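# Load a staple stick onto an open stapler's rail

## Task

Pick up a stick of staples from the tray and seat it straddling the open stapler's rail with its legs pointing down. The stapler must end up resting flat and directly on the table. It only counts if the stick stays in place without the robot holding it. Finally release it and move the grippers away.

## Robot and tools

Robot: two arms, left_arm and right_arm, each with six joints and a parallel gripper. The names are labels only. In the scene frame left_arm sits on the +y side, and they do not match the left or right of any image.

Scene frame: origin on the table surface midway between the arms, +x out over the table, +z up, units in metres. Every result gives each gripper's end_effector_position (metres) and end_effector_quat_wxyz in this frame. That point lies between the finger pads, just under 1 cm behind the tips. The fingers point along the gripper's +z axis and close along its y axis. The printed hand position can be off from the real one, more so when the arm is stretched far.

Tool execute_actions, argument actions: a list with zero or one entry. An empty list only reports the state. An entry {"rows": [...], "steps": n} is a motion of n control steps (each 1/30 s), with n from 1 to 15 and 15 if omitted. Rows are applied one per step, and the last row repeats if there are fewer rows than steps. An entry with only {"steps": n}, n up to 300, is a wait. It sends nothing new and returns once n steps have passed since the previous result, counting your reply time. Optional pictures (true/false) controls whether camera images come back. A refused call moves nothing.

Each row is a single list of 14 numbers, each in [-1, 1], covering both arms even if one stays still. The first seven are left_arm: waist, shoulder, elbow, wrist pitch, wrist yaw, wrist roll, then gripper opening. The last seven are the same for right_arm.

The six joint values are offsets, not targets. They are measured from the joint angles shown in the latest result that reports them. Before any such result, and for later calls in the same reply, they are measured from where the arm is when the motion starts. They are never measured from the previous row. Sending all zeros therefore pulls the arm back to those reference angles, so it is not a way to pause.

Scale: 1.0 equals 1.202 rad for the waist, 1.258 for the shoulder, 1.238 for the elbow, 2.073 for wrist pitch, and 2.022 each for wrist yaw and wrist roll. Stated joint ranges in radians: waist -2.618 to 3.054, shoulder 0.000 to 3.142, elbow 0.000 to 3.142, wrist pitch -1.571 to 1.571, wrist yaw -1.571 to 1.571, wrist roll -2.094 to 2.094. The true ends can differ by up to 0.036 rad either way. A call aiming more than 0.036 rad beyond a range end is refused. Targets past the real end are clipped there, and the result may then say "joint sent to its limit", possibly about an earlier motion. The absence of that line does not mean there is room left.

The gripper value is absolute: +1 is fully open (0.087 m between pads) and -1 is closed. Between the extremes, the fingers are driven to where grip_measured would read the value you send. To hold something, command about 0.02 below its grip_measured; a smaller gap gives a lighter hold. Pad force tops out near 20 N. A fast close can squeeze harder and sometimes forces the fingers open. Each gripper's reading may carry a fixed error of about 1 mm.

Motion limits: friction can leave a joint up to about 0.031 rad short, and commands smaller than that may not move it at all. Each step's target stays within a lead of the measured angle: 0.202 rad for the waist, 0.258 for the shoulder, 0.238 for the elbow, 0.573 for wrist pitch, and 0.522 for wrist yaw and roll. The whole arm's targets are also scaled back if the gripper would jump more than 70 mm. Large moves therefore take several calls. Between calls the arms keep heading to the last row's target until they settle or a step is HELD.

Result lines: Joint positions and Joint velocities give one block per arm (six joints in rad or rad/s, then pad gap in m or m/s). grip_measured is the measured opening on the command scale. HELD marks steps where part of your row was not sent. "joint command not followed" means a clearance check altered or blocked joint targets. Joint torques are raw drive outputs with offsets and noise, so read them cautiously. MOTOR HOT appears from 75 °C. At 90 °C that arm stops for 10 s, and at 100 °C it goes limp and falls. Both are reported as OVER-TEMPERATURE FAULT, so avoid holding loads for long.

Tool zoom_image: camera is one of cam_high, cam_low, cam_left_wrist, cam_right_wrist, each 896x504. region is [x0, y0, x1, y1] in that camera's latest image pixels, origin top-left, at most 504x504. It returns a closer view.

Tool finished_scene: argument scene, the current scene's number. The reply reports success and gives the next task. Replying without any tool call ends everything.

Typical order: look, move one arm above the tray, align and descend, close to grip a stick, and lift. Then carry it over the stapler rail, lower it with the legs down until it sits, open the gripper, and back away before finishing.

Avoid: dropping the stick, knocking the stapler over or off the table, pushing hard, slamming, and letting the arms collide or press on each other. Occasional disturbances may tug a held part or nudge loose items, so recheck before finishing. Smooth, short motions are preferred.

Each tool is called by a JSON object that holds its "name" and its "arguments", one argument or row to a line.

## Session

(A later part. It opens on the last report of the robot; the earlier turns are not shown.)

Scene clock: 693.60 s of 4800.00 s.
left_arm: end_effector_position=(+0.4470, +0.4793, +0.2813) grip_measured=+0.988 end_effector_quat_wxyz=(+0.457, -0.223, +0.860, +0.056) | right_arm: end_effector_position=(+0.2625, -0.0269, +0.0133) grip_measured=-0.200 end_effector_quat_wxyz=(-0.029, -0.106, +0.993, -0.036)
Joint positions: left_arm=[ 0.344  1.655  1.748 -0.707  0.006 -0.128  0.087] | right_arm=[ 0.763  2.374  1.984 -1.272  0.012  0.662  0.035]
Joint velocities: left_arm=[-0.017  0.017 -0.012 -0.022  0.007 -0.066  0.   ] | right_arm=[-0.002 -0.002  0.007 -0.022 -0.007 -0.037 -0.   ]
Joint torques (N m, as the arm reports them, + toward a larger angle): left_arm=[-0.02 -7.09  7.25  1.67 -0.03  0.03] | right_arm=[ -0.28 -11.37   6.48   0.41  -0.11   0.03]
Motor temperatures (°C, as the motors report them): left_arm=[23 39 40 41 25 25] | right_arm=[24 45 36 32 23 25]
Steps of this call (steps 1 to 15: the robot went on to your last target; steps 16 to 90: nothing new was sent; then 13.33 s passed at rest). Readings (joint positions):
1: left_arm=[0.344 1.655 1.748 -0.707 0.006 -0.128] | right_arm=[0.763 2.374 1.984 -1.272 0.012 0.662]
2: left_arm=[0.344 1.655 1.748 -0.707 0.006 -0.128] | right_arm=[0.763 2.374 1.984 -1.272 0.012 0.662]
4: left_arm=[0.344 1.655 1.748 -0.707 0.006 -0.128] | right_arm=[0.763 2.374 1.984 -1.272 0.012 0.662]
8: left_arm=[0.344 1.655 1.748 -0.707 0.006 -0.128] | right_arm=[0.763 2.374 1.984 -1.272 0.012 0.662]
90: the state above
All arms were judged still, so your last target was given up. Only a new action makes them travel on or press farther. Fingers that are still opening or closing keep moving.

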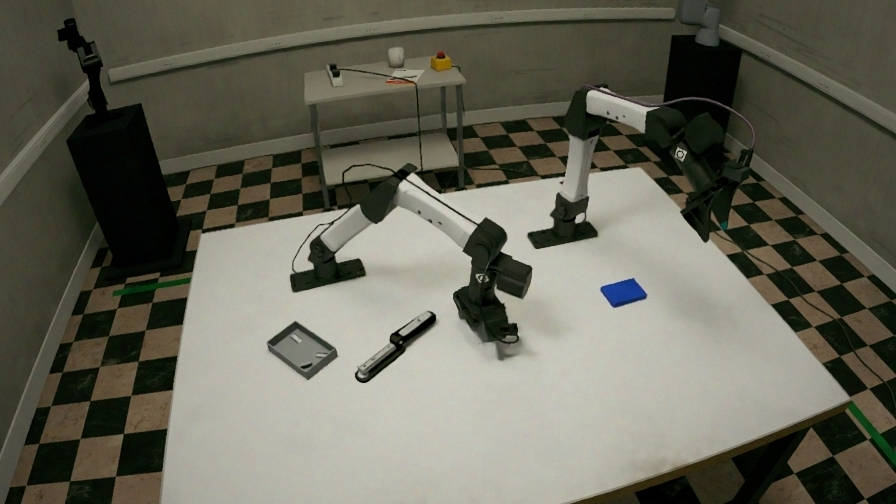

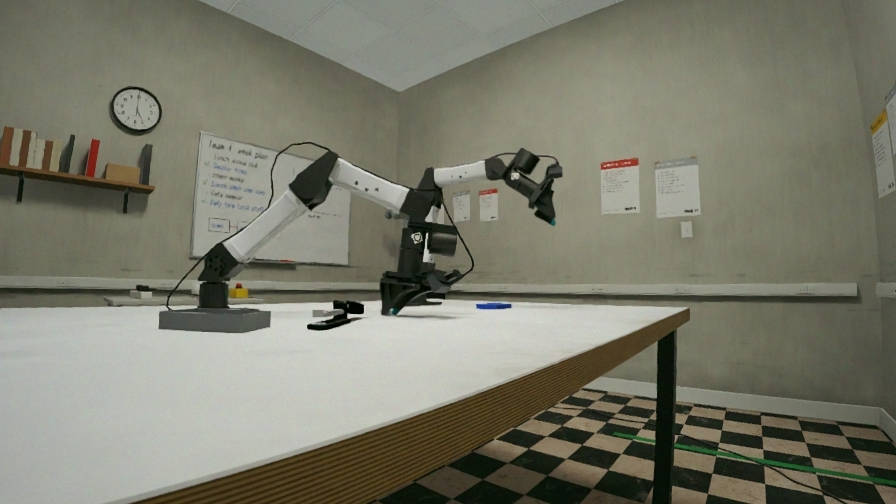

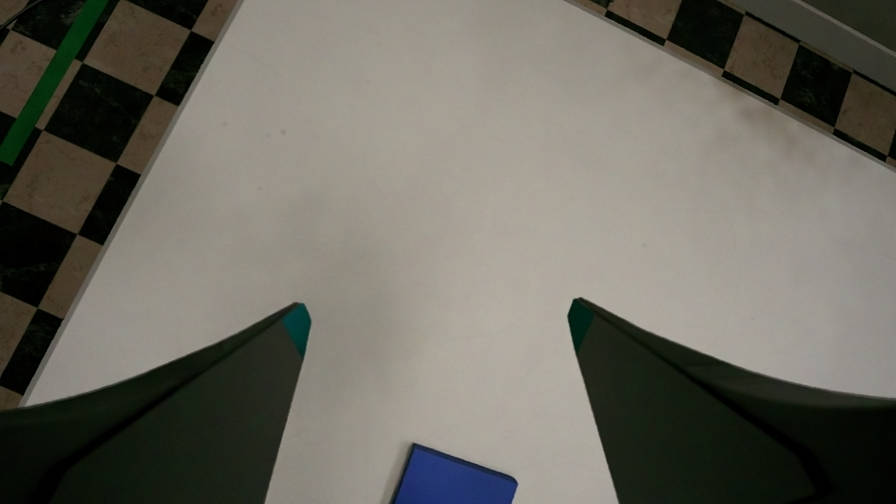

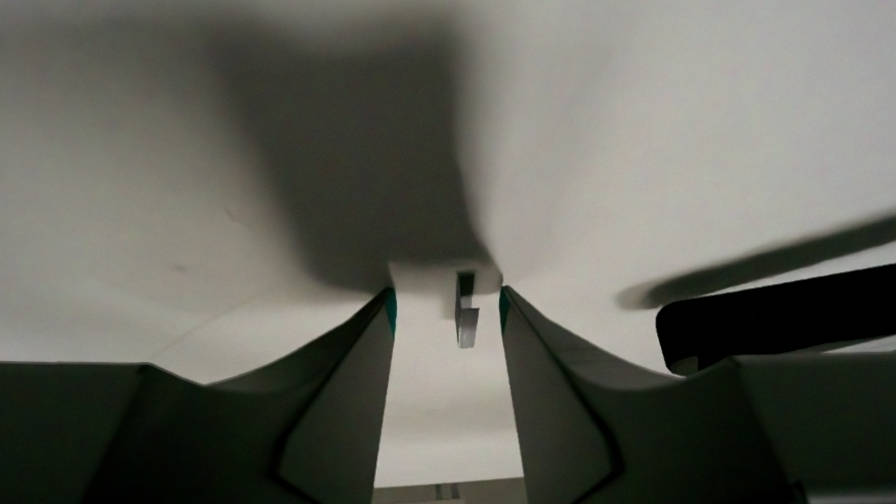

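{"name": "execute_actions", "arguments": {
  "actions": [
    {"rows":[[0,0,0,0,0,0,1,0,0,0,0,0,0,-0.4],[0,0,0,0,0,0,1,0,0,0,0,0,0,-0.5],[0,0,0,0,0,0,1,0,0,0,0,0,0,-0.6],[0,0,0,0,0,0,1,0,0,0,0,0,0,-0.7],[0,0,0,0,0,0,1,0,0,0,0,0,0,-0.75],[0,0,0,0,0,0,1,0,0,0,0,0,0,-0.8],[0,0,0,0,0,0,1,0,0,0,0,0,0,-0.85],[0,0,0,0,0,0,1,0,0,0,0,0,0,-0.9]],"steps":15}
  ]
}}

Scene clock: 699.10 s of 4800.00 s.
left_arm: end_effector_position=(+0.4470, +0.4793, +0.2813) grip_measured=+0.988 end_effector_quat_wxyz=(+0.457, -0.223, +0.860, +0.056) | right_arm: end_effector_position=(+0.2625, -0.0269, +0.0133) grip_measured=-0.899 end_effector_quat_wxyz=(-0.029, -0.106, +0.993, -0.036)
Joint positions: left_arm=[ 0.344  1.655  1.748 -0.707  0.006 -0.128  0.087] | right_arm=[ 0.763  2.374  1.984 -1.272  0.012  0.662  0.004]
Joint velocities: left_arm=[-0.002  0.012 -0.012 -0.11  -0.022  0.022 -0.   ] | right_arm=[-0.002 -0.002 -0.002  0.037 -0.007  0.066  0.001]
Joint torques (N m, as the arm reports them, + toward a larger angle): left_arm=[ 0.02 -7.18  7.15  1.68 -0.04  0.04] | right_arm=[ -0.3  -11.82   6.48   0.21  -0.11   0.03]
Motor temperatures (°C, as the motors report them): left_arm=[23 39 40 42 25 25] | right_arm=[24 46 36 32 23 25]
Steps of this call (steps 1 to 90: nothing new was sent; then 2.00 s passed at rest; steps 91 to 105: all 15 steps of this action). Readings (joint positions):
91: left_arm=[0.344 1.655 1.748 -0.707 0.006 -0.128] | right_arm=[0.763 2.374 1.984 -1.272 0.012 0.662]
92: left_arm=[0.344 1.655 1.748 -0.707 0.006 -0.128] | right_arm=[0.763 2.374 1.984 -1.272 0.012 0.662]
94: left_arm=[0.344 1.655 1.748 -0.707 0.006 -0.128] | right_arm=[0.763 2.374 1.984 -1.272 0.012 0.662]
98: left_arm=[0.344 1.655 1.748 -0.707 0.006 -0.128] | right_arm=[0.763 2.374 1.984 -1.272 0.012 0.662]
105: the state above

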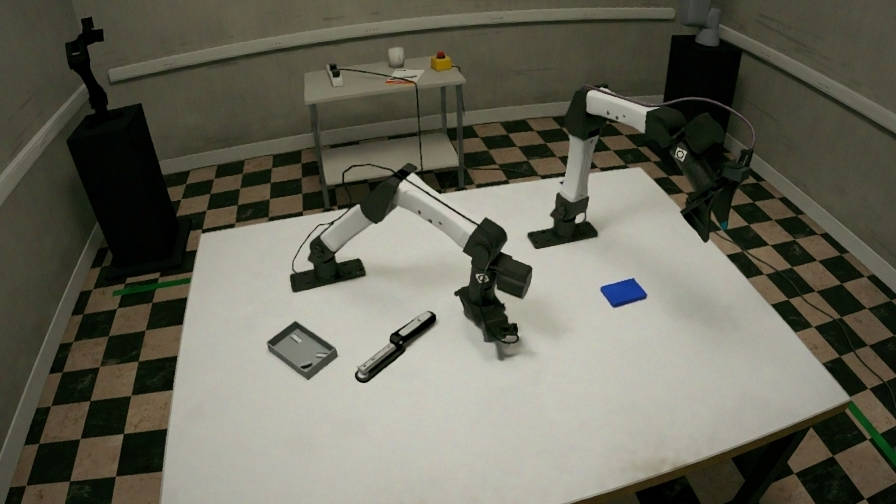

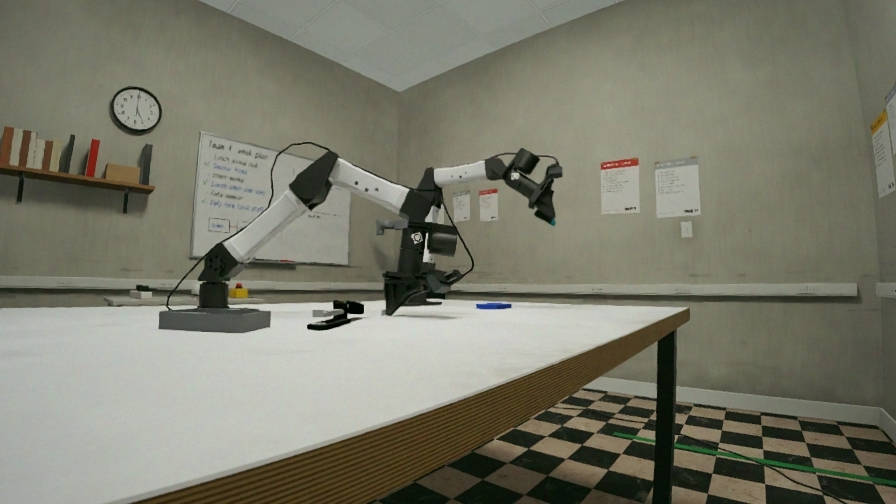

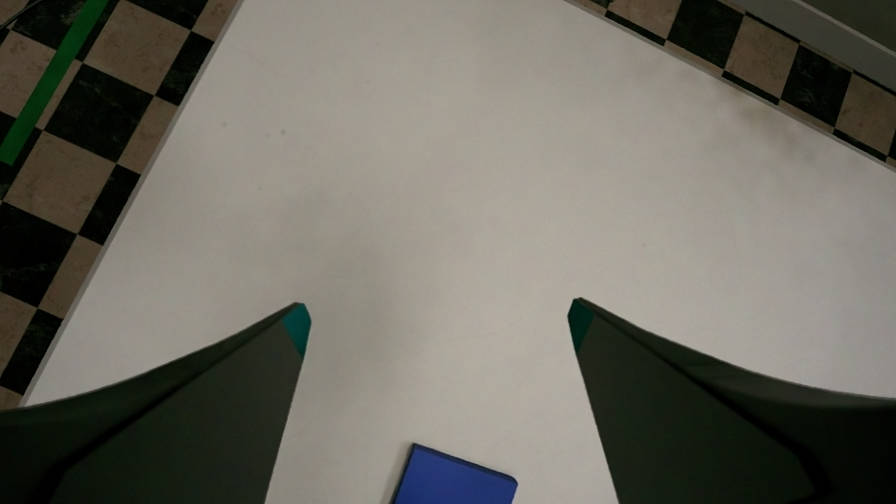

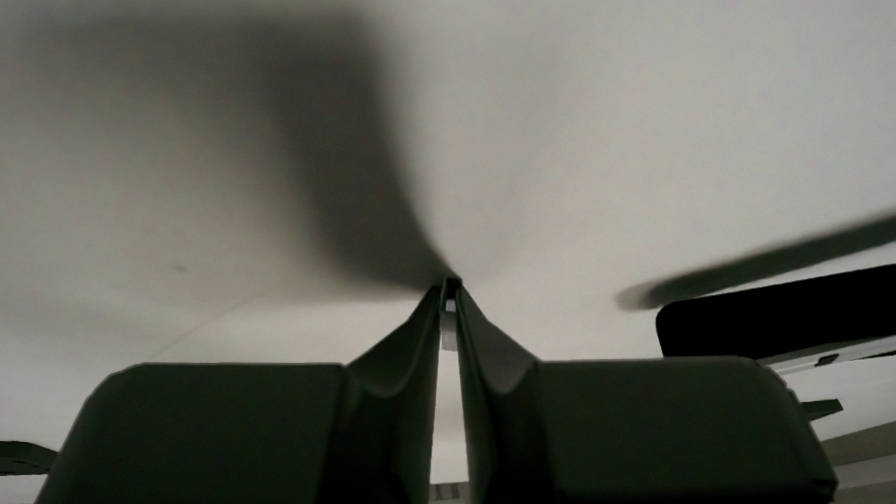

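{"name": "execute_actions", "arguments": {
  "actions": [
    {"rows":[[0,0,0,0,0,0,1,0,0,0,0,0,0,-0.96]],"steps":10}
  ],
  "pictures": false
}}

{"name": "zoom_image", "arguments": {
  "camera": "cam_right_wrist",
  "region": [348, 230, 548, 380]
}}

Scene clock: 705.87 s of 4800.00 s.
left_arm: end_effector_position=(+0.4470, +0.4793, +0.2813) grip_measured=+0.988 end_effector_quat_wxyz=(+0.457, -0.223, +0.860, +0.056) | right_arm: end_effector_position=(+0.2625, -0.0269, +0.0133) grip_measured=-0.953 end_effector_quat_wxyz=(-0.029, -0.106, +0.993, -0.036)
Joint positions: left_arm=[ 0.344  1.655  1.748 -0.707  0.006 -0.128  0.087] | right_arm=[ 0.763  2.374  1.984 -1.272  0.012  0.662  0.002]
Joint velocities: left_arm=[ 0.002 -0.007 -0.002  0.007 -0.037 -0.051 -0.001] | right_arm=[ 0.002 -0.017 -0.007  0.037  0.022 -0.007  0.   ]
Joint torques (N m, as the arm reports them, + toward a larger angle): left_arm=[-0.03 -7.12  7.12  1.68 -0.04  0.04] | right_arm=[ -0.3  -11.82   6.47   0.21  -0.11   0.03]
Motor temperatures (°C, as the motors report them): left_arm=[23 38 41 42 25 25] | right_arm=[24 47 36 32 23 25]
Steps of this call (steps 1 to 15: the robot went on to your last target; steps 16 to 90: nothing new was sent; then 3.43 s passed at rest; steps 91 to 100: all 10 steps of this action). Readings (joint positions):
91: left_arm=[0.344 1.655 1.748 -0.707 0.006 -0.128] | right_arm=[0.763 2.374 1.984 -1.272 0.012 0.662]
92: left_arm=[0.344 1.655 1.748 -0.707 0.006 -0.128] | right_arm=[0.763 2.374 1.984 -1.272 0.012 0.662]
94: left_arm=[0.344 1.655 1.748 -0.707 0.006 -0.128] | right_arm=[0.763 2.374 1.984 -1.272 0.012 0.662]
98: left_arm=[0.344 1.655 1.748 -0.707 0.006 -0.128] | right_arm=[0.763 2.374 1.984 -1.272 0.012 0.662]
100: the state above

Region (348, 230, 548, 380) of cam_right_wrist's 896x504 image, scaled by 2.520, with more detail than that image has; it fills the top 378 rows of this view, and the rest is white.

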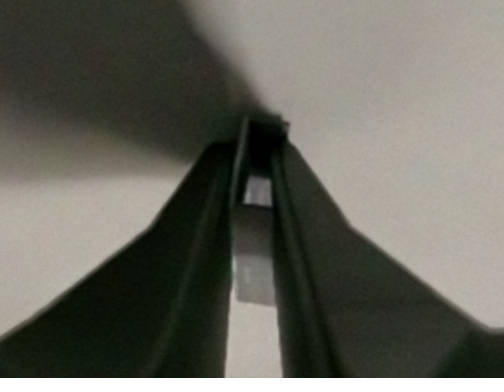

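{"name": "execute_actions", "arguments": {
  "actions": [
    {"rows":[[0,0,0,0,0,0,1,0,-0.1,0,0,0,0,-1]],"steps":15}
  ]
}}

Scene clock: 710.67 s of 4800.00 s.
left_arm: end_effector_position=(+0.4470, +0.4793, +0.2813) grip_measured=+0.988 end_effector_quat_wxyz=(+0.457, -0.223, +0.860, +0.056) | right_arm: end_effector_position=(+0.2678, -0.0205, +0.0613) grip_measured=-0.953 end_effector_quat_wxyz=(+0.015, -0.106, +0.994, +0.006)
Joint positions: left_arm=[ 0.344  1.655  1.748 -0.707  0.006 -0.128  0.087] | right_arm=[ 0.763  2.249  1.98  -1.273  0.012  0.662  0.002]
Joint velocities: left_arm=[ 0.002 -0.002 -0.007 -0.037  0.037 -0.007  0.001] | right_arm=[ 0.007 -0.017 -0.007 -0.051  0.007  0.022 -0.001]
Joint torques (N m, as the arm reports them, + toward a larger angle): left_arm=[-0.07 -7.14  7.04  1.67 -0.03  0.06] | right_arm=[ -0.28 -11.33   7.07   0.49  -0.11   0.03]
Motor temperatures (°C, as the motors report them): left_arm=[23 38 41 42 25 25] | right_arm=[24 48 36 32 23 25]
Steps of this call (steps 1 to 15: the robot went on to your last target; steps 16 to 90: nothing new was sent; then 1.30 s passed at rest; steps 91 to 105: all 15 steps of this action). Readings (joint positions):
91: left_arm=[0.344 1.655 1.748 -0.707 0.006 -0.128] | right_arm=[0.763 2.366 1.983 -1.271 0.012 0.662]
92: left_arm=[0.344 1.655 1.748 -0.707 0.006 -0.128] | right_arm=[0.763 2.352 1.980 -1.272 0.012 0.662]
94: left_arm=[0.344 1.655 1.748 -0.707 0.006 -0.128] | right_arm=[0.763 2.310 1.980 -1.273 0.012 0.662]
98: left_arm=[0.344 1.655 1.748 -0.707 0.006 -0.128] | right_arm=[0.763 2.251 1.980 -1.273 0.012 0.662]
105: the state above

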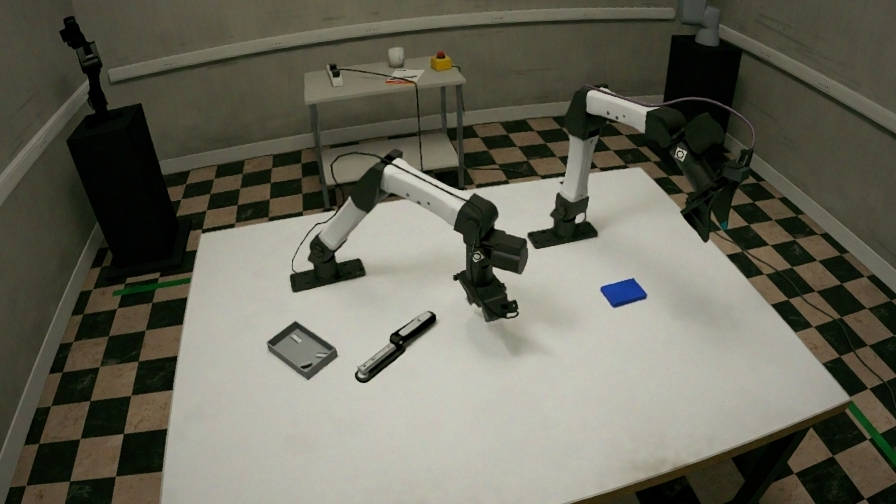

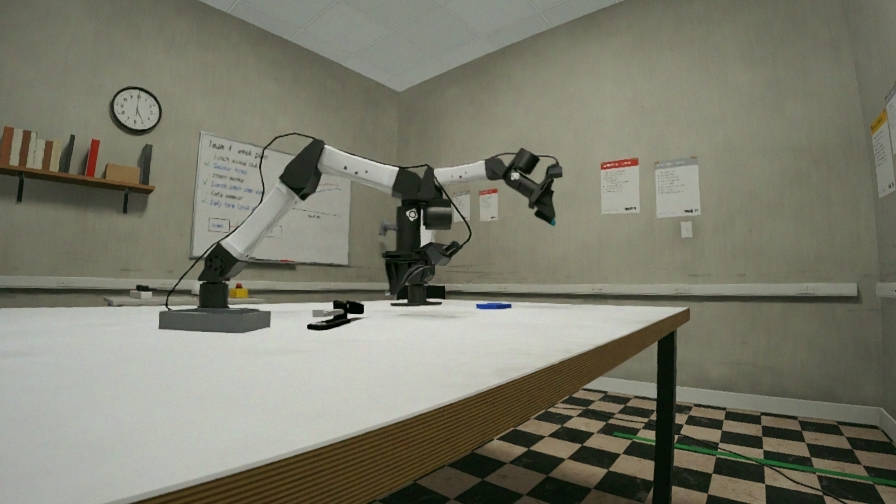

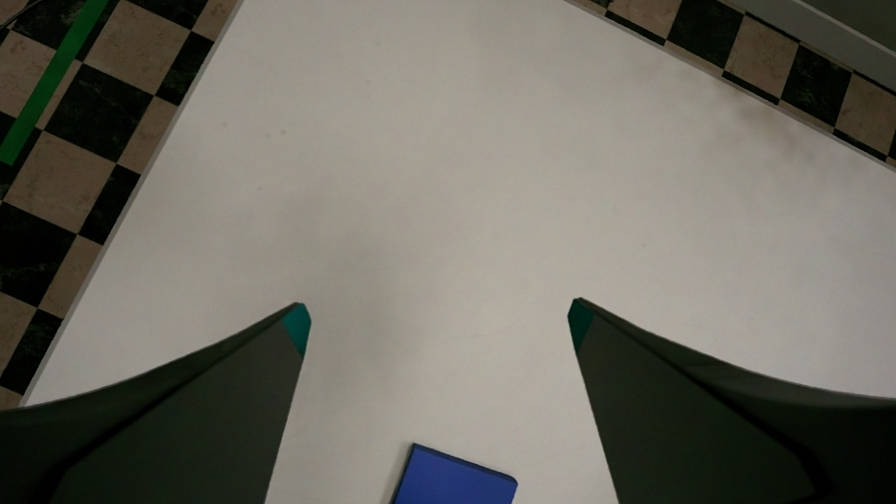

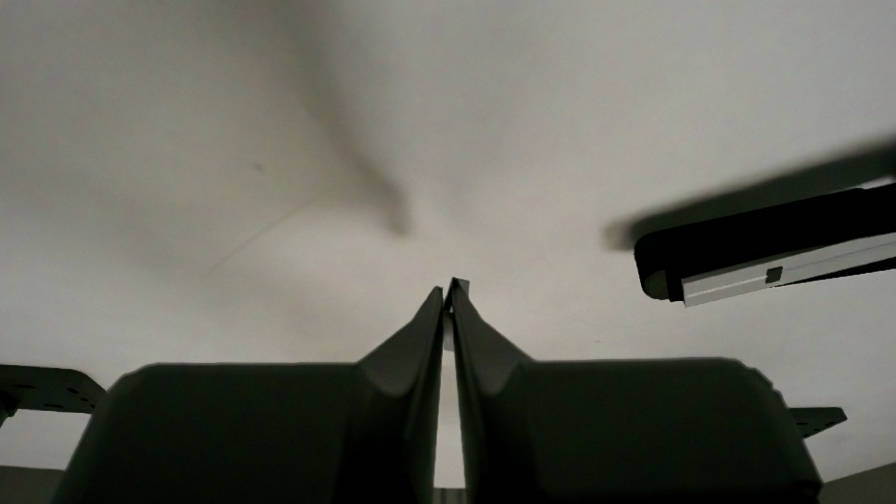

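{"name": "execute_actions", "arguments": {
  "actions": [
    {"rows":[[0,0,0,0,0,0,1,0,0,0,0,-0.75,-0.327,-1]],"steps":15}
  ],
  "pictures": false
}}

{"name": "execute_actions", "arguments": {
  "actions": [
    {"steps":30}
  ]
}}

Scene clock: 719.77 s of 4800.00 s.
left_arm: end_effector_position=(+0.4470, +0.4793, +0.2813) grip_measured=+0.988 end_effector_quat_wxyz=(+0.457, -0.223, +0.860, +0.056) | right_arm: end_effector_position=(+0.1489, +0.0633, +0.1937) grip_measured=-0.955 end_effector_quat_wxyz=(-0.257, -0.329, +0.720, +0.555)
Joint positions: left_arm=[ 0.344  1.655  1.748 -0.707  0.006 -0.128  0.087] | right_arm=[ 0.759  2.249  1.98  -1.273 -1.315  0.034  0.002]
Joint velocities: left_arm=[-0.007 -0.007  0.002  0.007  0.066 -0.007 -0.001] | right_arm=[-0.007 -0.012  0.002 -0.066 -1.209 -0.183 -0.002]
Joint torques (N m, as the arm reports them, + toward a larger angle): left_arm=[ 0.07 -7.23  7.09  1.65 -0.05  0.04] | right_arm=[ -0.02 -11.25   6.77   0.51  -0.7   -0.13]
Motor temperatures (°C, as the motors report them): left_arm=[23 37 41 42 25 25] | right_arm=[24 48 37 31 23 25]
Steps of this call (steps 1 to 15: the robot went on to your last target; steps 16 to 90: nothing new was sent; then 5.60 s passed at rest; steps 91 to 105: all 15 steps of this action). Readings (joint positions):
91: left_arm=[0.344 1.655 1.748 -0.707 0.006 -0.128] | right_arm=[0.761 2.249 1.980 -1.273 -0.058 0.585]
92: left_arm=[0.344 1.655 1.748 -0.707 0.006 -0.128] | right_arm=[0.758 2.249 1.980 -1.273 -0.157 0.485]
94: left_arm=[0.344 1.655 1.748 -0.707 0.006 -0.128] | right_arm=[0.759 2.249 1.980 -1.273 -0.354 0.315]
98: left_arm=[0.344 1.655 1.748 -0.707 0.006 -0.128] | right_arm=[0.759 2.249 1.980 -1.273 -0.749 0.134]
105: the state above

Scene clock: 720.77 s of 4800.00 s.
left_arm: end_effector_position=(+0.4470, +0.4793, +0.2813) grip_measured=+0.988 end_effector_quat_wxyz=(+0.457, -0.223, +0.860, +0.056) | right_arm: end_effector_position=(+0.1446, +0.0658, +0.2237) grip_measured=-0.955 end_effector_quat_wxyz=(-0.279, -0.315, +0.662, +0.620)
Joint positions: left_arm=[ 0.344  1.655  1.748 -0.707  0.006 -0.128  0.087] | right_arm=[ 0.759  2.249  1.98  -1.273 -1.494  0.009  0.002]
Joint velocities: left_arm=[-0.002 -0.012  0.007 -0.066 -0.007 -0.066  0.001] | right_arm=[ 0.017 -0.012  0.017 -0.037 -0.081  0.007  0.002]
Joint torques (N m, as the arm reports them, + toward a larger angle): left_arm=[ 0.   -7.2   7.12  1.65 -0.02  0.04] | right_arm=[  0.04 -11.28   6.79   0.51  -0.77  -0.14]
Motor temperatures (°C, as the motors report them): left_arm=[23 37 41 42 25 25] | right_arm=[24 48 37 31 23 25]
Steps of this call (steps 1 to 30: the robot went on to your last target). Readings (joint positions):
1: left_arm=[0.344 1.655 1.748 -0.707 0.006 -0.128] | right_arm=[0.759 2.249 1.980 -1.273 -1.352 0.029]
2: left_arm=[0.344 1.655 1.748 -0.707 0.006 -0.128] | right_arm=[0.759 2.249 1.980 -1.273 -1.381 0.025]
4: left_arm=[0.344 1.655 1.748 -0.707 0.006 -0.128] | right_arm=[0.759 2.249 1.980 -1.273 -1.423 0.019]
8: left_arm=[0.344 1.655 1.748 -0.707 0.006 -0.128] | right_arm=[0.759 2.249 1.980 -1.273 -1.466 0.013]
30: the state above
All arms were judged still, so your last target was given up. Only a new action makes them travel on or press farther. Fingers that are still opening or closing keep moving.

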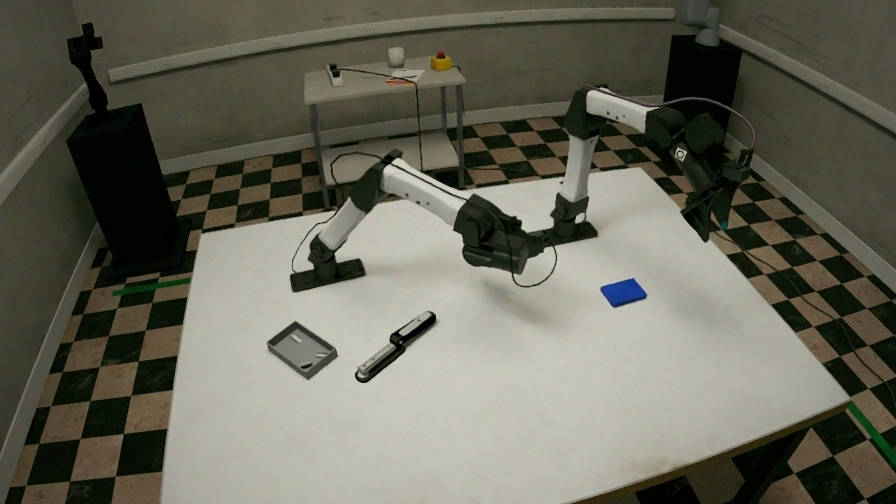

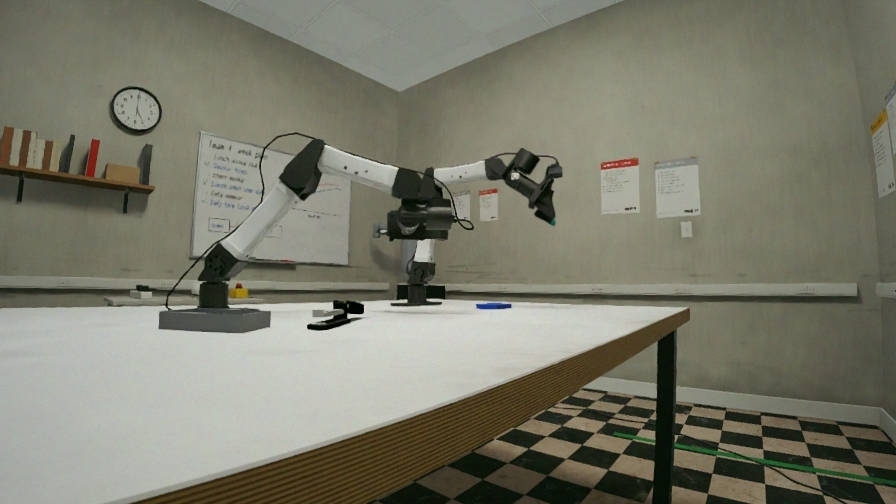

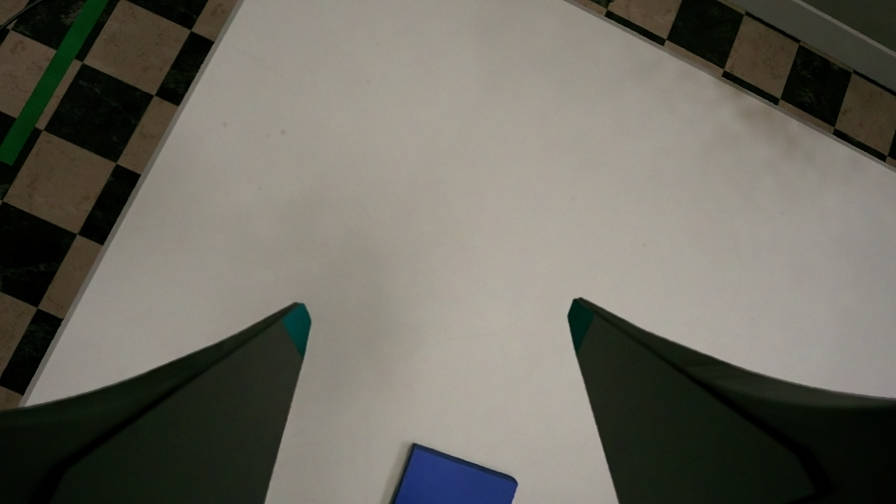

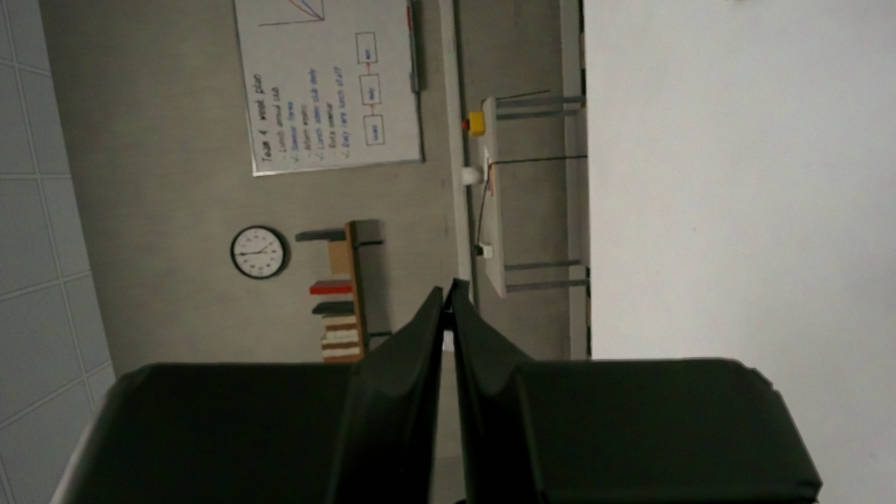

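{"name": "execute_actions", "arguments": {
  "actions": [
    {"rows":[[0,0,0,0,0,0,1,0,0.3,0,0.18,0.12,0,-1]],"steps":15}
  ],
  "pictures": false
}}

{"name": "execute_actions", "arguments": {
  "actions": [
    {"steps":30}
  ]
}}

Scene clock: 727.80 s of 4800.00 s.
left_arm: end_effector_position=(+0.4470, +0.4793, +0.2813) grip_measured=+0.988 end_effector_quat_wxyz=(+0.457, -0.223, +0.860, +0.056) | right_arm: end_effector_position=(+0.1736, +0.0912, +0.0265) grip_measured=-0.955 end_effector_quat_wxyz=(-0.263, -0.330, +0.719, +0.552)
Joint positions: left_arm=[ 0.344  1.655  1.748 -0.707  0.006 -0.128  0.087] | right_arm=[ 0.758  2.626  1.98  -0.951 -1.316 -0.013  0.002]
Joint velocities: left_arm=[-0.007  0.002 -0.002  0.11  -0.051  0.037  0.001] | right_arm=[-0.012  0.002  0.007  0.095 -0.051  0.095  0.   ]
Joint torques (N m, as the arm reports them, + toward a larger angle): left_arm=[ 0.12 -7.23  7.12  1.65 -0.03  0.05] | right_arm=[ -0.21 -12.9    6.32   0.87  -0.06   0.09]
Motor temperatures (°C, as the motors report them): left_arm=[23 37 41 43 25 25] | right_arm=[24 48 37 31 23 25]
Steps of this call (steps 1 to 90: nothing new was sent; then 3.53 s passed at rest; steps 91 to 105: all 15 steps of this action). Readings (joint positions):
91: left_arm=[0.344 1.655 1.748 -0.707 0.006 -0.128] | right_arm=[0.759 2.258 1.980 -1.257 -1.483 0.009]
92: left_arm=[0.344 1.655 1.748 -0.707 0.006 -0.128] | right_arm=[0.759 2.272 1.980 -1.224 -1.469 0.009]
94: left_arm=[0.344 1.655 1.748 -0.707 0.006 -0.128] | right_arm=[0.759 2.327 1.980 -1.168 -1.437 0.009]
98: left_arm=[0.344 1.655 1.748 -0.707 0.006 -0.128] | right_arm=[0.759 2.486 1.980 -1.071 -1.375 0.009]
105: the state above

Scene clock: 728.80 s of 4800.00 s.
left_arm: end_effector_position=(+0.4470, +0.4793, +0.2813) grip_measured=+0.988 end_effector_quat_wxyz=(+0.457, -0.223, +0.860, +0.056) | right_arm: end_effector_position=(+0.1741, +0.0919, +0.0265) grip_measured=-0.955 end_effector_quat_wxyz=(-0.263, -0.329, +0.719, +0.552)
Joint positions: left_arm=[ 0.344  1.655  1.748 -0.707  0.006 -0.128  0.087] | right_arm=[ 0.758  2.626  1.98  -0.943 -1.316 -0.004  0.002]
Joint velocities: left_arm=[ 0.012  0.002  0.002  0.022 -0.022 -0.007 -0.001] | right_arm=[ 0.002 -0.002 -0.002 -0.022 -0.066 -0.037 -0.   ]
Joint torques (N m, as the arm reports them, + toward a larger angle): left_arm=[ 0.03 -7.24  7.1   1.67 -0.02  0.04] | right_arm=[ -0.19 -12.89   6.34   0.9   -0.04   0.11]
Motor temperatures (°C, as the motors report them): left_arm=[23 37 41 43 25 25] | right_arm=[24 48 37 31 23 25]
Steps of this call (steps 1 to 15: the robot went on to your last target; steps 16 to 30: nothing new was sent). Readings (joint positions):
1: left_arm=[0.344 1.655 1.748 -0.707 0.006 -0.128] | right_arm=[0.758 2.626 1.980 -0.949 -1.316 -0.011]
2: left_arm=[0.344 1.655 1.748 -0.707 0.006 -0.128] | right_arm=[0.758 2.626 1.980 -0.948 -1.316 -0.009]
4: left_arm=[0.344 1.655 1.748 -0.707 0.006 -0.128] | right_arm=[0.758 2.626 1.980 -0.946 -1.316 -0.008]
8: left_arm=[0.344 1.655 1.748 -0.707 0.006 -0.128] | right_arm=[0.758 2.626 1.980 -0.944 -1.316 -0.006]
30: the state above
All arms were judged still, so your last target was given up. Only a new action makes them travel on or press farther. Fingers that are still opening or closing keep moving.

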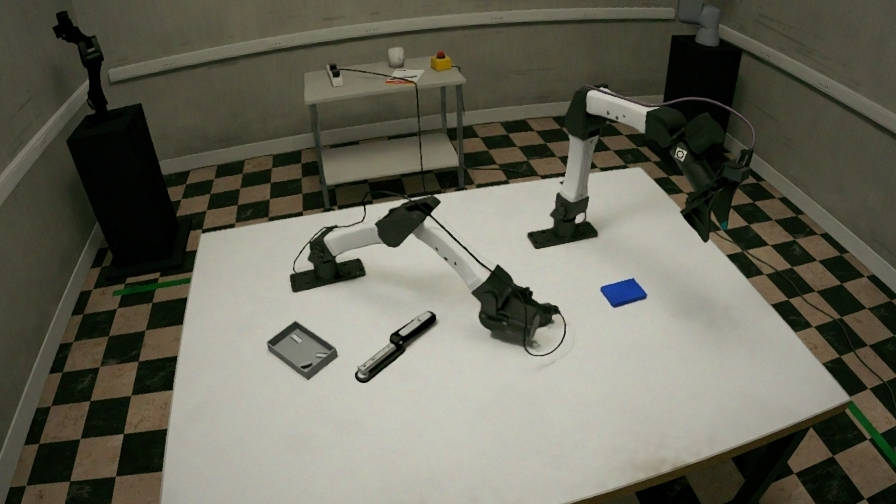

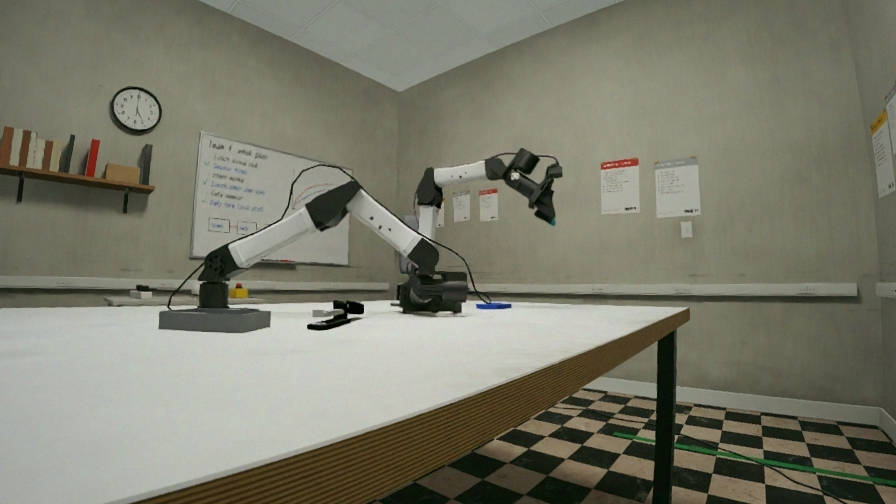

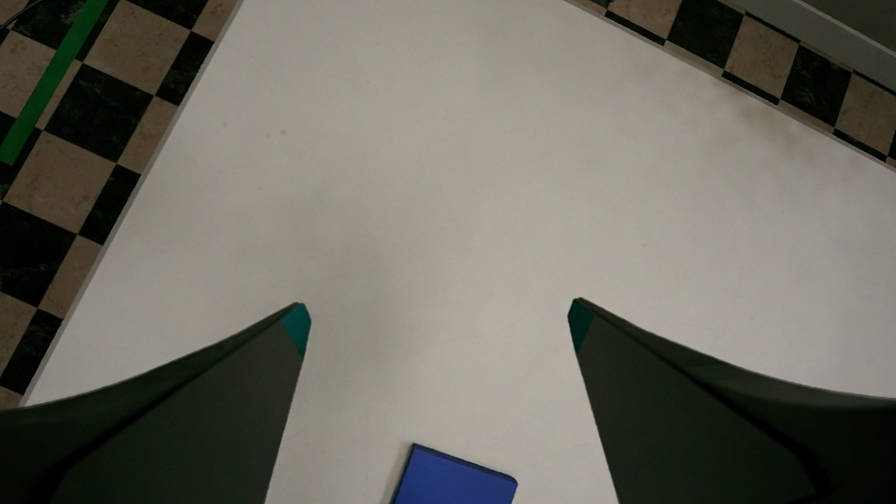

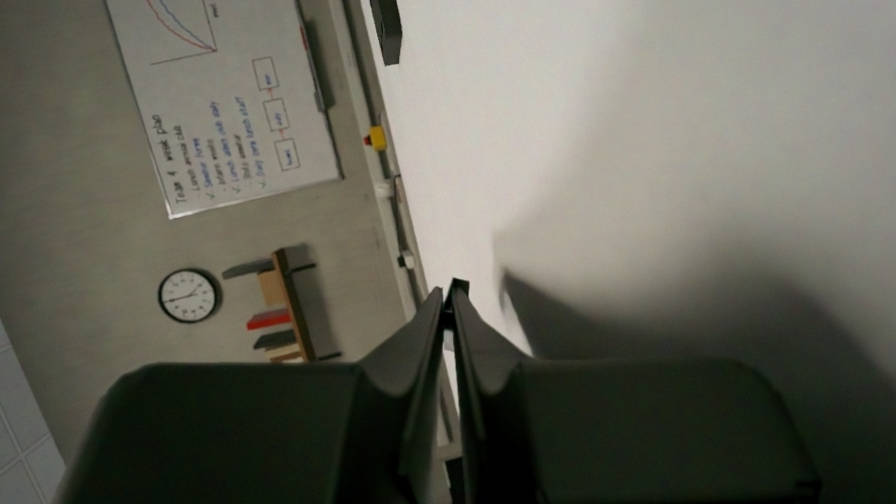

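{"name": "execute_actions", "arguments": {
  "actions": [
    {"rows":[[0,0,0,0,0,0,1,0,-0.056,0,-0.02,0.1,0,-1]],"steps":15}
  ],
  "pictures": false
}}

{"name": "execute_actions", "arguments": {
  "actions": [
    {"rows":[[0,0,0,0,0,0,1,0,0,0,0,0,0,-0.9],[0,0,0,0,0,0,1,0,0,0,0,0,0,-0.8],[0,0,0,0,0,0,1,0,0,0,0,0,0,-0.7],[0,0,0,0,0,0,1,0,0,0,0,0,0,-0.65]],"steps":15}
  ]
}}

Scene clock: 742.13 s of 4800.00 s.
left_arm: end_effector_position=(+0.4470, +0.4793, +0.2813) grip_measured=+0.988 end_effector_quat_wxyz=(+0.457, -0.223, +0.860, +0.056) | right_arm: end_effector_position=(+0.1834, +0.0858, +0.0186) grip_measured=-0.955 end_effector_quat_wxyz=(-0.220, -0.361, +0.765, +0.487)
Joint positions: left_arm=[ 0.344  1.655  1.748 -0.707  0.006 -0.128  0.087] | right_arm=[ 0.759  2.572  1.98  -0.968 -1.126 -0.006  0.002]
Joint velocities: left_arm=[-0.012  0.002 -0.007 -0.007 -0.037 -0.037 -0.   ] | right_arm=[ 0.012  0.027  0.002 -0.022  0.11  -0.022  0.   ]
Joint torques (N m, as the arm reports them, + toward a larger angle): left_arm=[-0.03 -7.11  7.15  1.66  0.    0.06] | right_arm=[ -0.37 -14.1    6.46   0.32  -0.58  -0.03]
Motor temperatures (°C, as the motors report them): left_arm=[23 37 41 43 25 25] | right_arm=[24 51 37 31 23 25]
Steps of this call (steps 1 to 90: nothing new was sent; then 9.83 s passed at rest; steps 91 to 105: all 15 steps of this action). Readings (joint positions):
91: left_arm=[0.344 1.655 1.748 -0.707 0.006 -0.128] | right_arm=[0.758 2.618 1.980 -0.946 -1.298 -0.006]
92: left_arm=[0.344 1.655 1.748 -0.707 0.006 -0.128] | right_arm=[0.759 2.609 1.980 -0.952 -1.261 -0.006]
94: left_arm=[0.344 1.655 1.748 -0.707 0.006 -0.128] | right_arm=[0.759 2.589 1.980 -0.958 -1.209 -0.006]
98: left_arm=[0.344 1.655 1.748 -0.707 0.006 -0.128] | right_arm=[0.759 2.572 1.980 -0.961 -1.158 -0.006]
105: the state above

Scene clock: 742.63 s of 4800.00 s.
left_arm: end_effector_position=(+0.4470, +0.4793, +0.2813) grip_measured=+0.988 end_effector_quat_wxyz=(+0.457, -0.223, +0.860, +0.056) | right_arm: end_effector_position=(+0.1834, +0.0858, +0.0187) grip_measured=-0.650 end_effector_quat_wxyz=(-0.220, -0.361, +0.765, +0.487)
Joint positions: left_arm=[ 0.344  1.655  1.748 -0.707  0.006 -0.128  0.087] | right_arm=[ 0.759  2.572  1.98  -0.968 -1.127 -0.006  0.015]
Joint velocities: left_arm=[-0.012 -0.002  0.012 -0.051 -0.007 -0.007  0.   ] | right_arm=[-0.002 -0.007 -0.007  0.022  0.007 -0.022  0.001]
Joint torques (N m, as the arm reports them, + toward a larger angle): left_arm=[-0.05 -7.12  7.06  1.65 -0.03  0.04] | right_arm=[ -0.3  -12.84   6.41   0.47  -0.61  -0.05]
Motor temperatures (°C, as the motors report them): left_arm=[23 37 41 43 25 25] | right_arm=[24 51 37 31 23 25]
Steps of this call (steps 1 to 15: all 15 steps of this action). Readings (joint positions):
1: left_arm=[0.344 1.655 1.748 -0.707 0.006 -0.128] | right_arm=[0.759 2.572 1.980 -0.968 -1.126 -0.006]
2: left_arm=[0.344 1.655 1.748 -0.707 0.006 -0.128] | right_arm=[0.759 2.572 1.980 -0.968 -1.126 -0.006]
4: left_arm=[0.344 1.655 1.748 -0.707 0.006 -0.128] | right_arm=[0.759 2.572 1.980 -0.968 -1.126 -0.006]
8: left_arm=[0.344 1.655 1.748 -0.707 0.006 -0.128] | right_arm=[0.759 2.572 1.980 -0.968 -1.127 -0.006]
15: the state above

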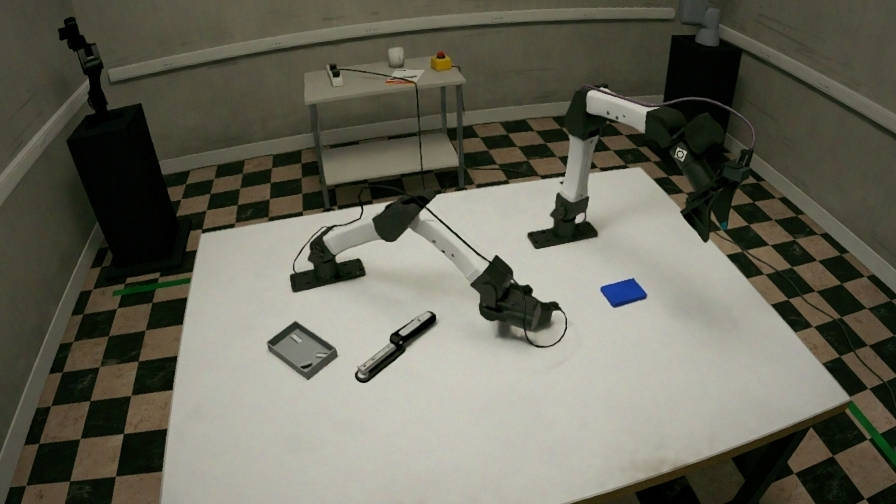

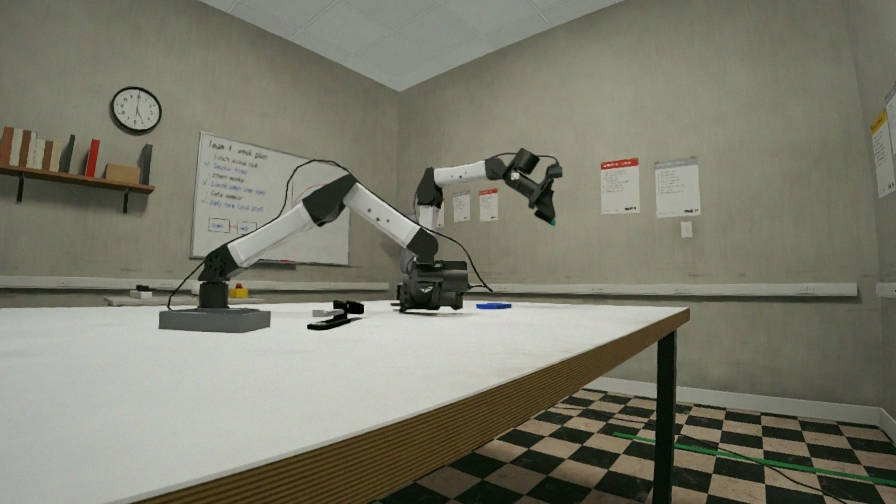

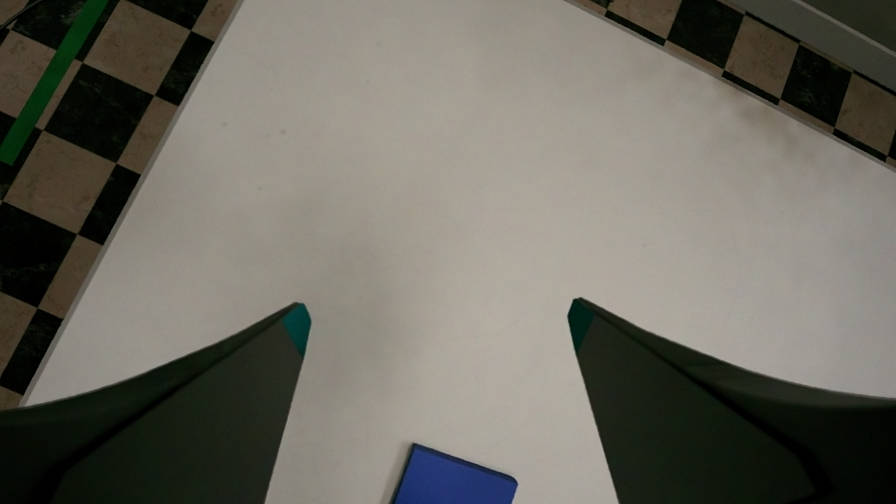

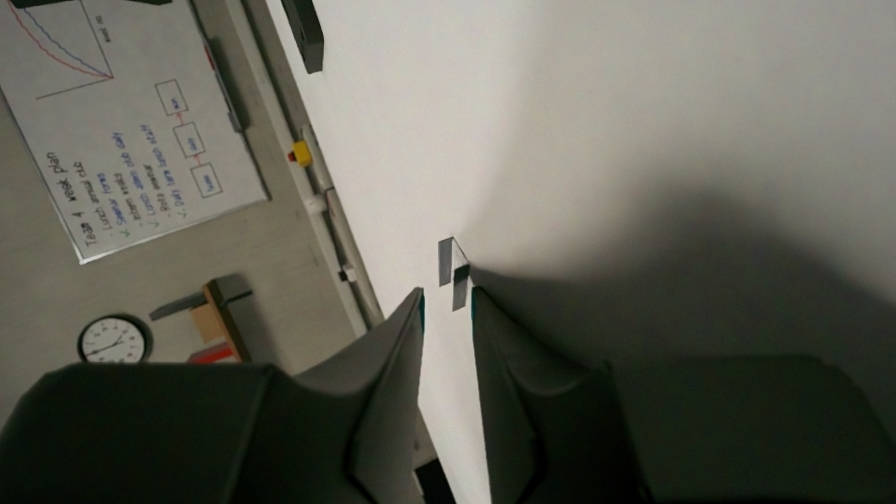

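{"name": "execute_actions", "arguments": {
  "actions": [
    {"rows":[[0,0,0,0,0,0,1,0,-0.3,0,0,0,0,-0.2]],"steps":15}
  ],
  "pictures": false
}}

{"name": "execute_actions", "arguments": {
  "actions": [
    {"rows":[[0,0,0,0,0,0,1,0.28,0.0,0,-0.16,0.558,0,-0.2]],"steps":15}
  ],
  "pictures": false
}}

{"name": "execute_actions", "arguments": {
  "actions": [
    {"steps":25}
  ],
  "pictures": false
}}

Scene clock: 768.73 s of 4800.00 s.
left_arm: end_effector_position=(+0.4470, +0.4793, +0.2813) grip_measured=+0.988 end_effector_quat_wxyz=(+0.457, -0.223, +0.860, +0.056) | right_arm: end_effector_position=(+0.1850, +0.0892, +0.1912) grip_measured=-0.200 end_effector_quat_wxyz=(-0.064, -0.449, +0.701, +0.550)
Joint positions: left_arm=[ 0.344  1.655  1.748 -0.707  0.006 -0.128  0.087] | right_arm=[ 0.759  2.171  1.98  -0.964 -1.134 -0.002  0.035]
Joint velocities: left_arm=[-0.002 -0.022 -0.022  0.007 -0.037 -0.007  0.001] | right_arm=[-0.017  0.178  0.002  0.066 -0.007  0.007 -0.   ]
Joint torques (N m, as the arm reports them, + toward a larger angle): left_arm=[-0.09 -7.21  7.14  1.68 -0.03  0.06] | right_arm=[ -0.32 -10.15   7.39   1.11  -0.52  -0.08]
Motor temperatures (°C, as the motors report them): left_arm=[23 37 42 43 25 25] | right_arm=[24 54 37 30 24 25]
Steps of this call (steps 1 to 15: the robot went on to your last target; steps 16 to 90: nothing new was sent; then 22.60 s passed at rest; steps 91 to 105: all 15 steps of this action). Readings (joint positions):
91: left_arm=[0.344 1.655 1.748 -0.707 0.006 -0.128] | right_arm=[0.759 2.559 1.977 -0.969 -1.138 -0.002]
92: left_arm=[0.344 1.655 1.748 -0.707 0.006 -0.128] | right_arm=[0.759 2.536 1.971 -0.973 -1.133 -0.002]
94: left_arm=[0.344 1.655 1.748 -0.707 0.006 -0.128] | right_arm=[0.759 2.465 1.971 -0.975 -1.127 -0.002]
98: left_arm=[0.344 1.655 1.748 -0.707 0.006 -0.128] | right_arm=[0.759 2.279 1.971 -0.973 -1.126 -0.002]
105: the state above

Scene clock: 769.23 s of 4800.00 s.
left_arm: end_effector_position=(+0.4470, +0.4793, +0.2813) grip_measured=+0.988 end_effector_quat_wxyz=(+0.457, -0.223, +0.860, +0.056) | right_arm: end_effector_position=(+0.1469, +0.0355, +0.0911) grip_measured=-0.200 end_effector_quat_wxyz=(+0.017, -0.573, +0.816, +0.070)
Joint positions: left_arm=[ 0.344  1.655  1.748 -0.707  0.006 -0.128  0.087] | right_arm=[ 1.105  2.173  1.98  -1.27  -0.096 -0.003  0.035]
Joint velocities: left_arm=[-0.007 -0.007  0.012  0.022 -0.007  0.022  0.   ] | right_arm=[-0.335 -0.017  0.002 -0.154  0.623 -0.066 -0.001]
Joint torques (N m, as the arm reports them, + toward a larger angle): left_arm=[-0.05 -7.25  7.19  1.66 -0.05  0.05] | right_arm=[  0.65 -10.99   6.92   0.5   -0.23   0.02]
Motor temperatures (°C, as the motors report them): left_arm=[23 37 42 43 25 25] | right_arm=[24 54 37 30 24 25]
Steps of this call (steps 1 to 15: all 15 steps of this action). Readings (joint positions):
1: left_arm=[0.344 1.655 1.748 -0.707 0.006 -0.128] | right_arm=[0.773 2.173 1.980 -0.990 -1.070 -0.003]
2: left_arm=[0.344 1.655 1.748 -0.707 0.006 -0.128] | right_arm=[0.798 2.173 1.980 -1.038 -0.977 -0.003]
4: left_arm=[0.344 1.655 1.748 -0.707 0.006 -0.128] | right_arm=[0.896 2.173 1.980 -1.121 -0.774 -0.003]
8: left_arm=[0.344 1.655 1.748 -0.707 0.006 -0.128] | right_arm=[1.121 2.173 1.980 -1.214 -0.395 -0.003]
15: the state above

Scene clock: 770.07 s of 4800.00 s.
left_arm: end_effector_position=(+0.4470, +0.4793, +0.2813) grip_measured=+0.988 end_effector_quat_wxyz=(+0.457, -0.223, +0.860, +0.056) | right_arm: end_effector_position=(+0.1656, +0.0256, +0.0905) grip_measured=-0.200 end_effector_quat_wxyz=(+0.036, -0.565, +0.823, +0.033)
Joint positions: left_arm=[ 0.344  1.655  1.748 -0.707  0.006 -0.128  0.087] | right_arm=[ 1.089  2.173  1.98  -1.281 -0.014 -0.003  0.035]
Joint velocities: left_arm=[ 0.002 -0.012 -0.017 -0.022 -0.051 -0.022 -0.   ] | right_arm=[-0.017 -0.002  0.002 -0.051  0.051 -0.066 -0.   ]
Joint torques (N m, as the arm reports them, + toward a larger angle): left_arm=[-0.04 -7.15  7.07  1.66 -0.03  0.05] | right_arm=[  0.25 -10.97   6.91   0.5   -0.09   0.03]
Motor temperatures (°C, as the motors report them): left_arm=[23 37 42 43 25 25] | right_arm=[24 53 37 30 24 25]
Steps of this call (steps 1 to 25: the robot went on to your last target). Readings (joint positions):
1: left_arm=[0.344 1.655 1.748 -0.707 0.006 -0.128] | right_arm=[1.096 2.173 1.980 -1.272 -0.077 -0.003]
2: left_arm=[0.344 1.655 1.748 -0.707 0.006 -0.128] | right_arm=[1.090 2.173 1.980 -1.274 -0.062 -0.003]
4: left_arm=[0.344 1.655 1.748 -0.707 0.006 -0.128] | right_arm=[1.088 2.173 1.980 -1.277 -0.042 -0.003]
8: left_arm=[0.344 1.655 1.748 -0.707 0.006 -0.128] | right_arm=[1.089 2.173 1.980 -1.280 -0.025 -0.003]
25: the state above


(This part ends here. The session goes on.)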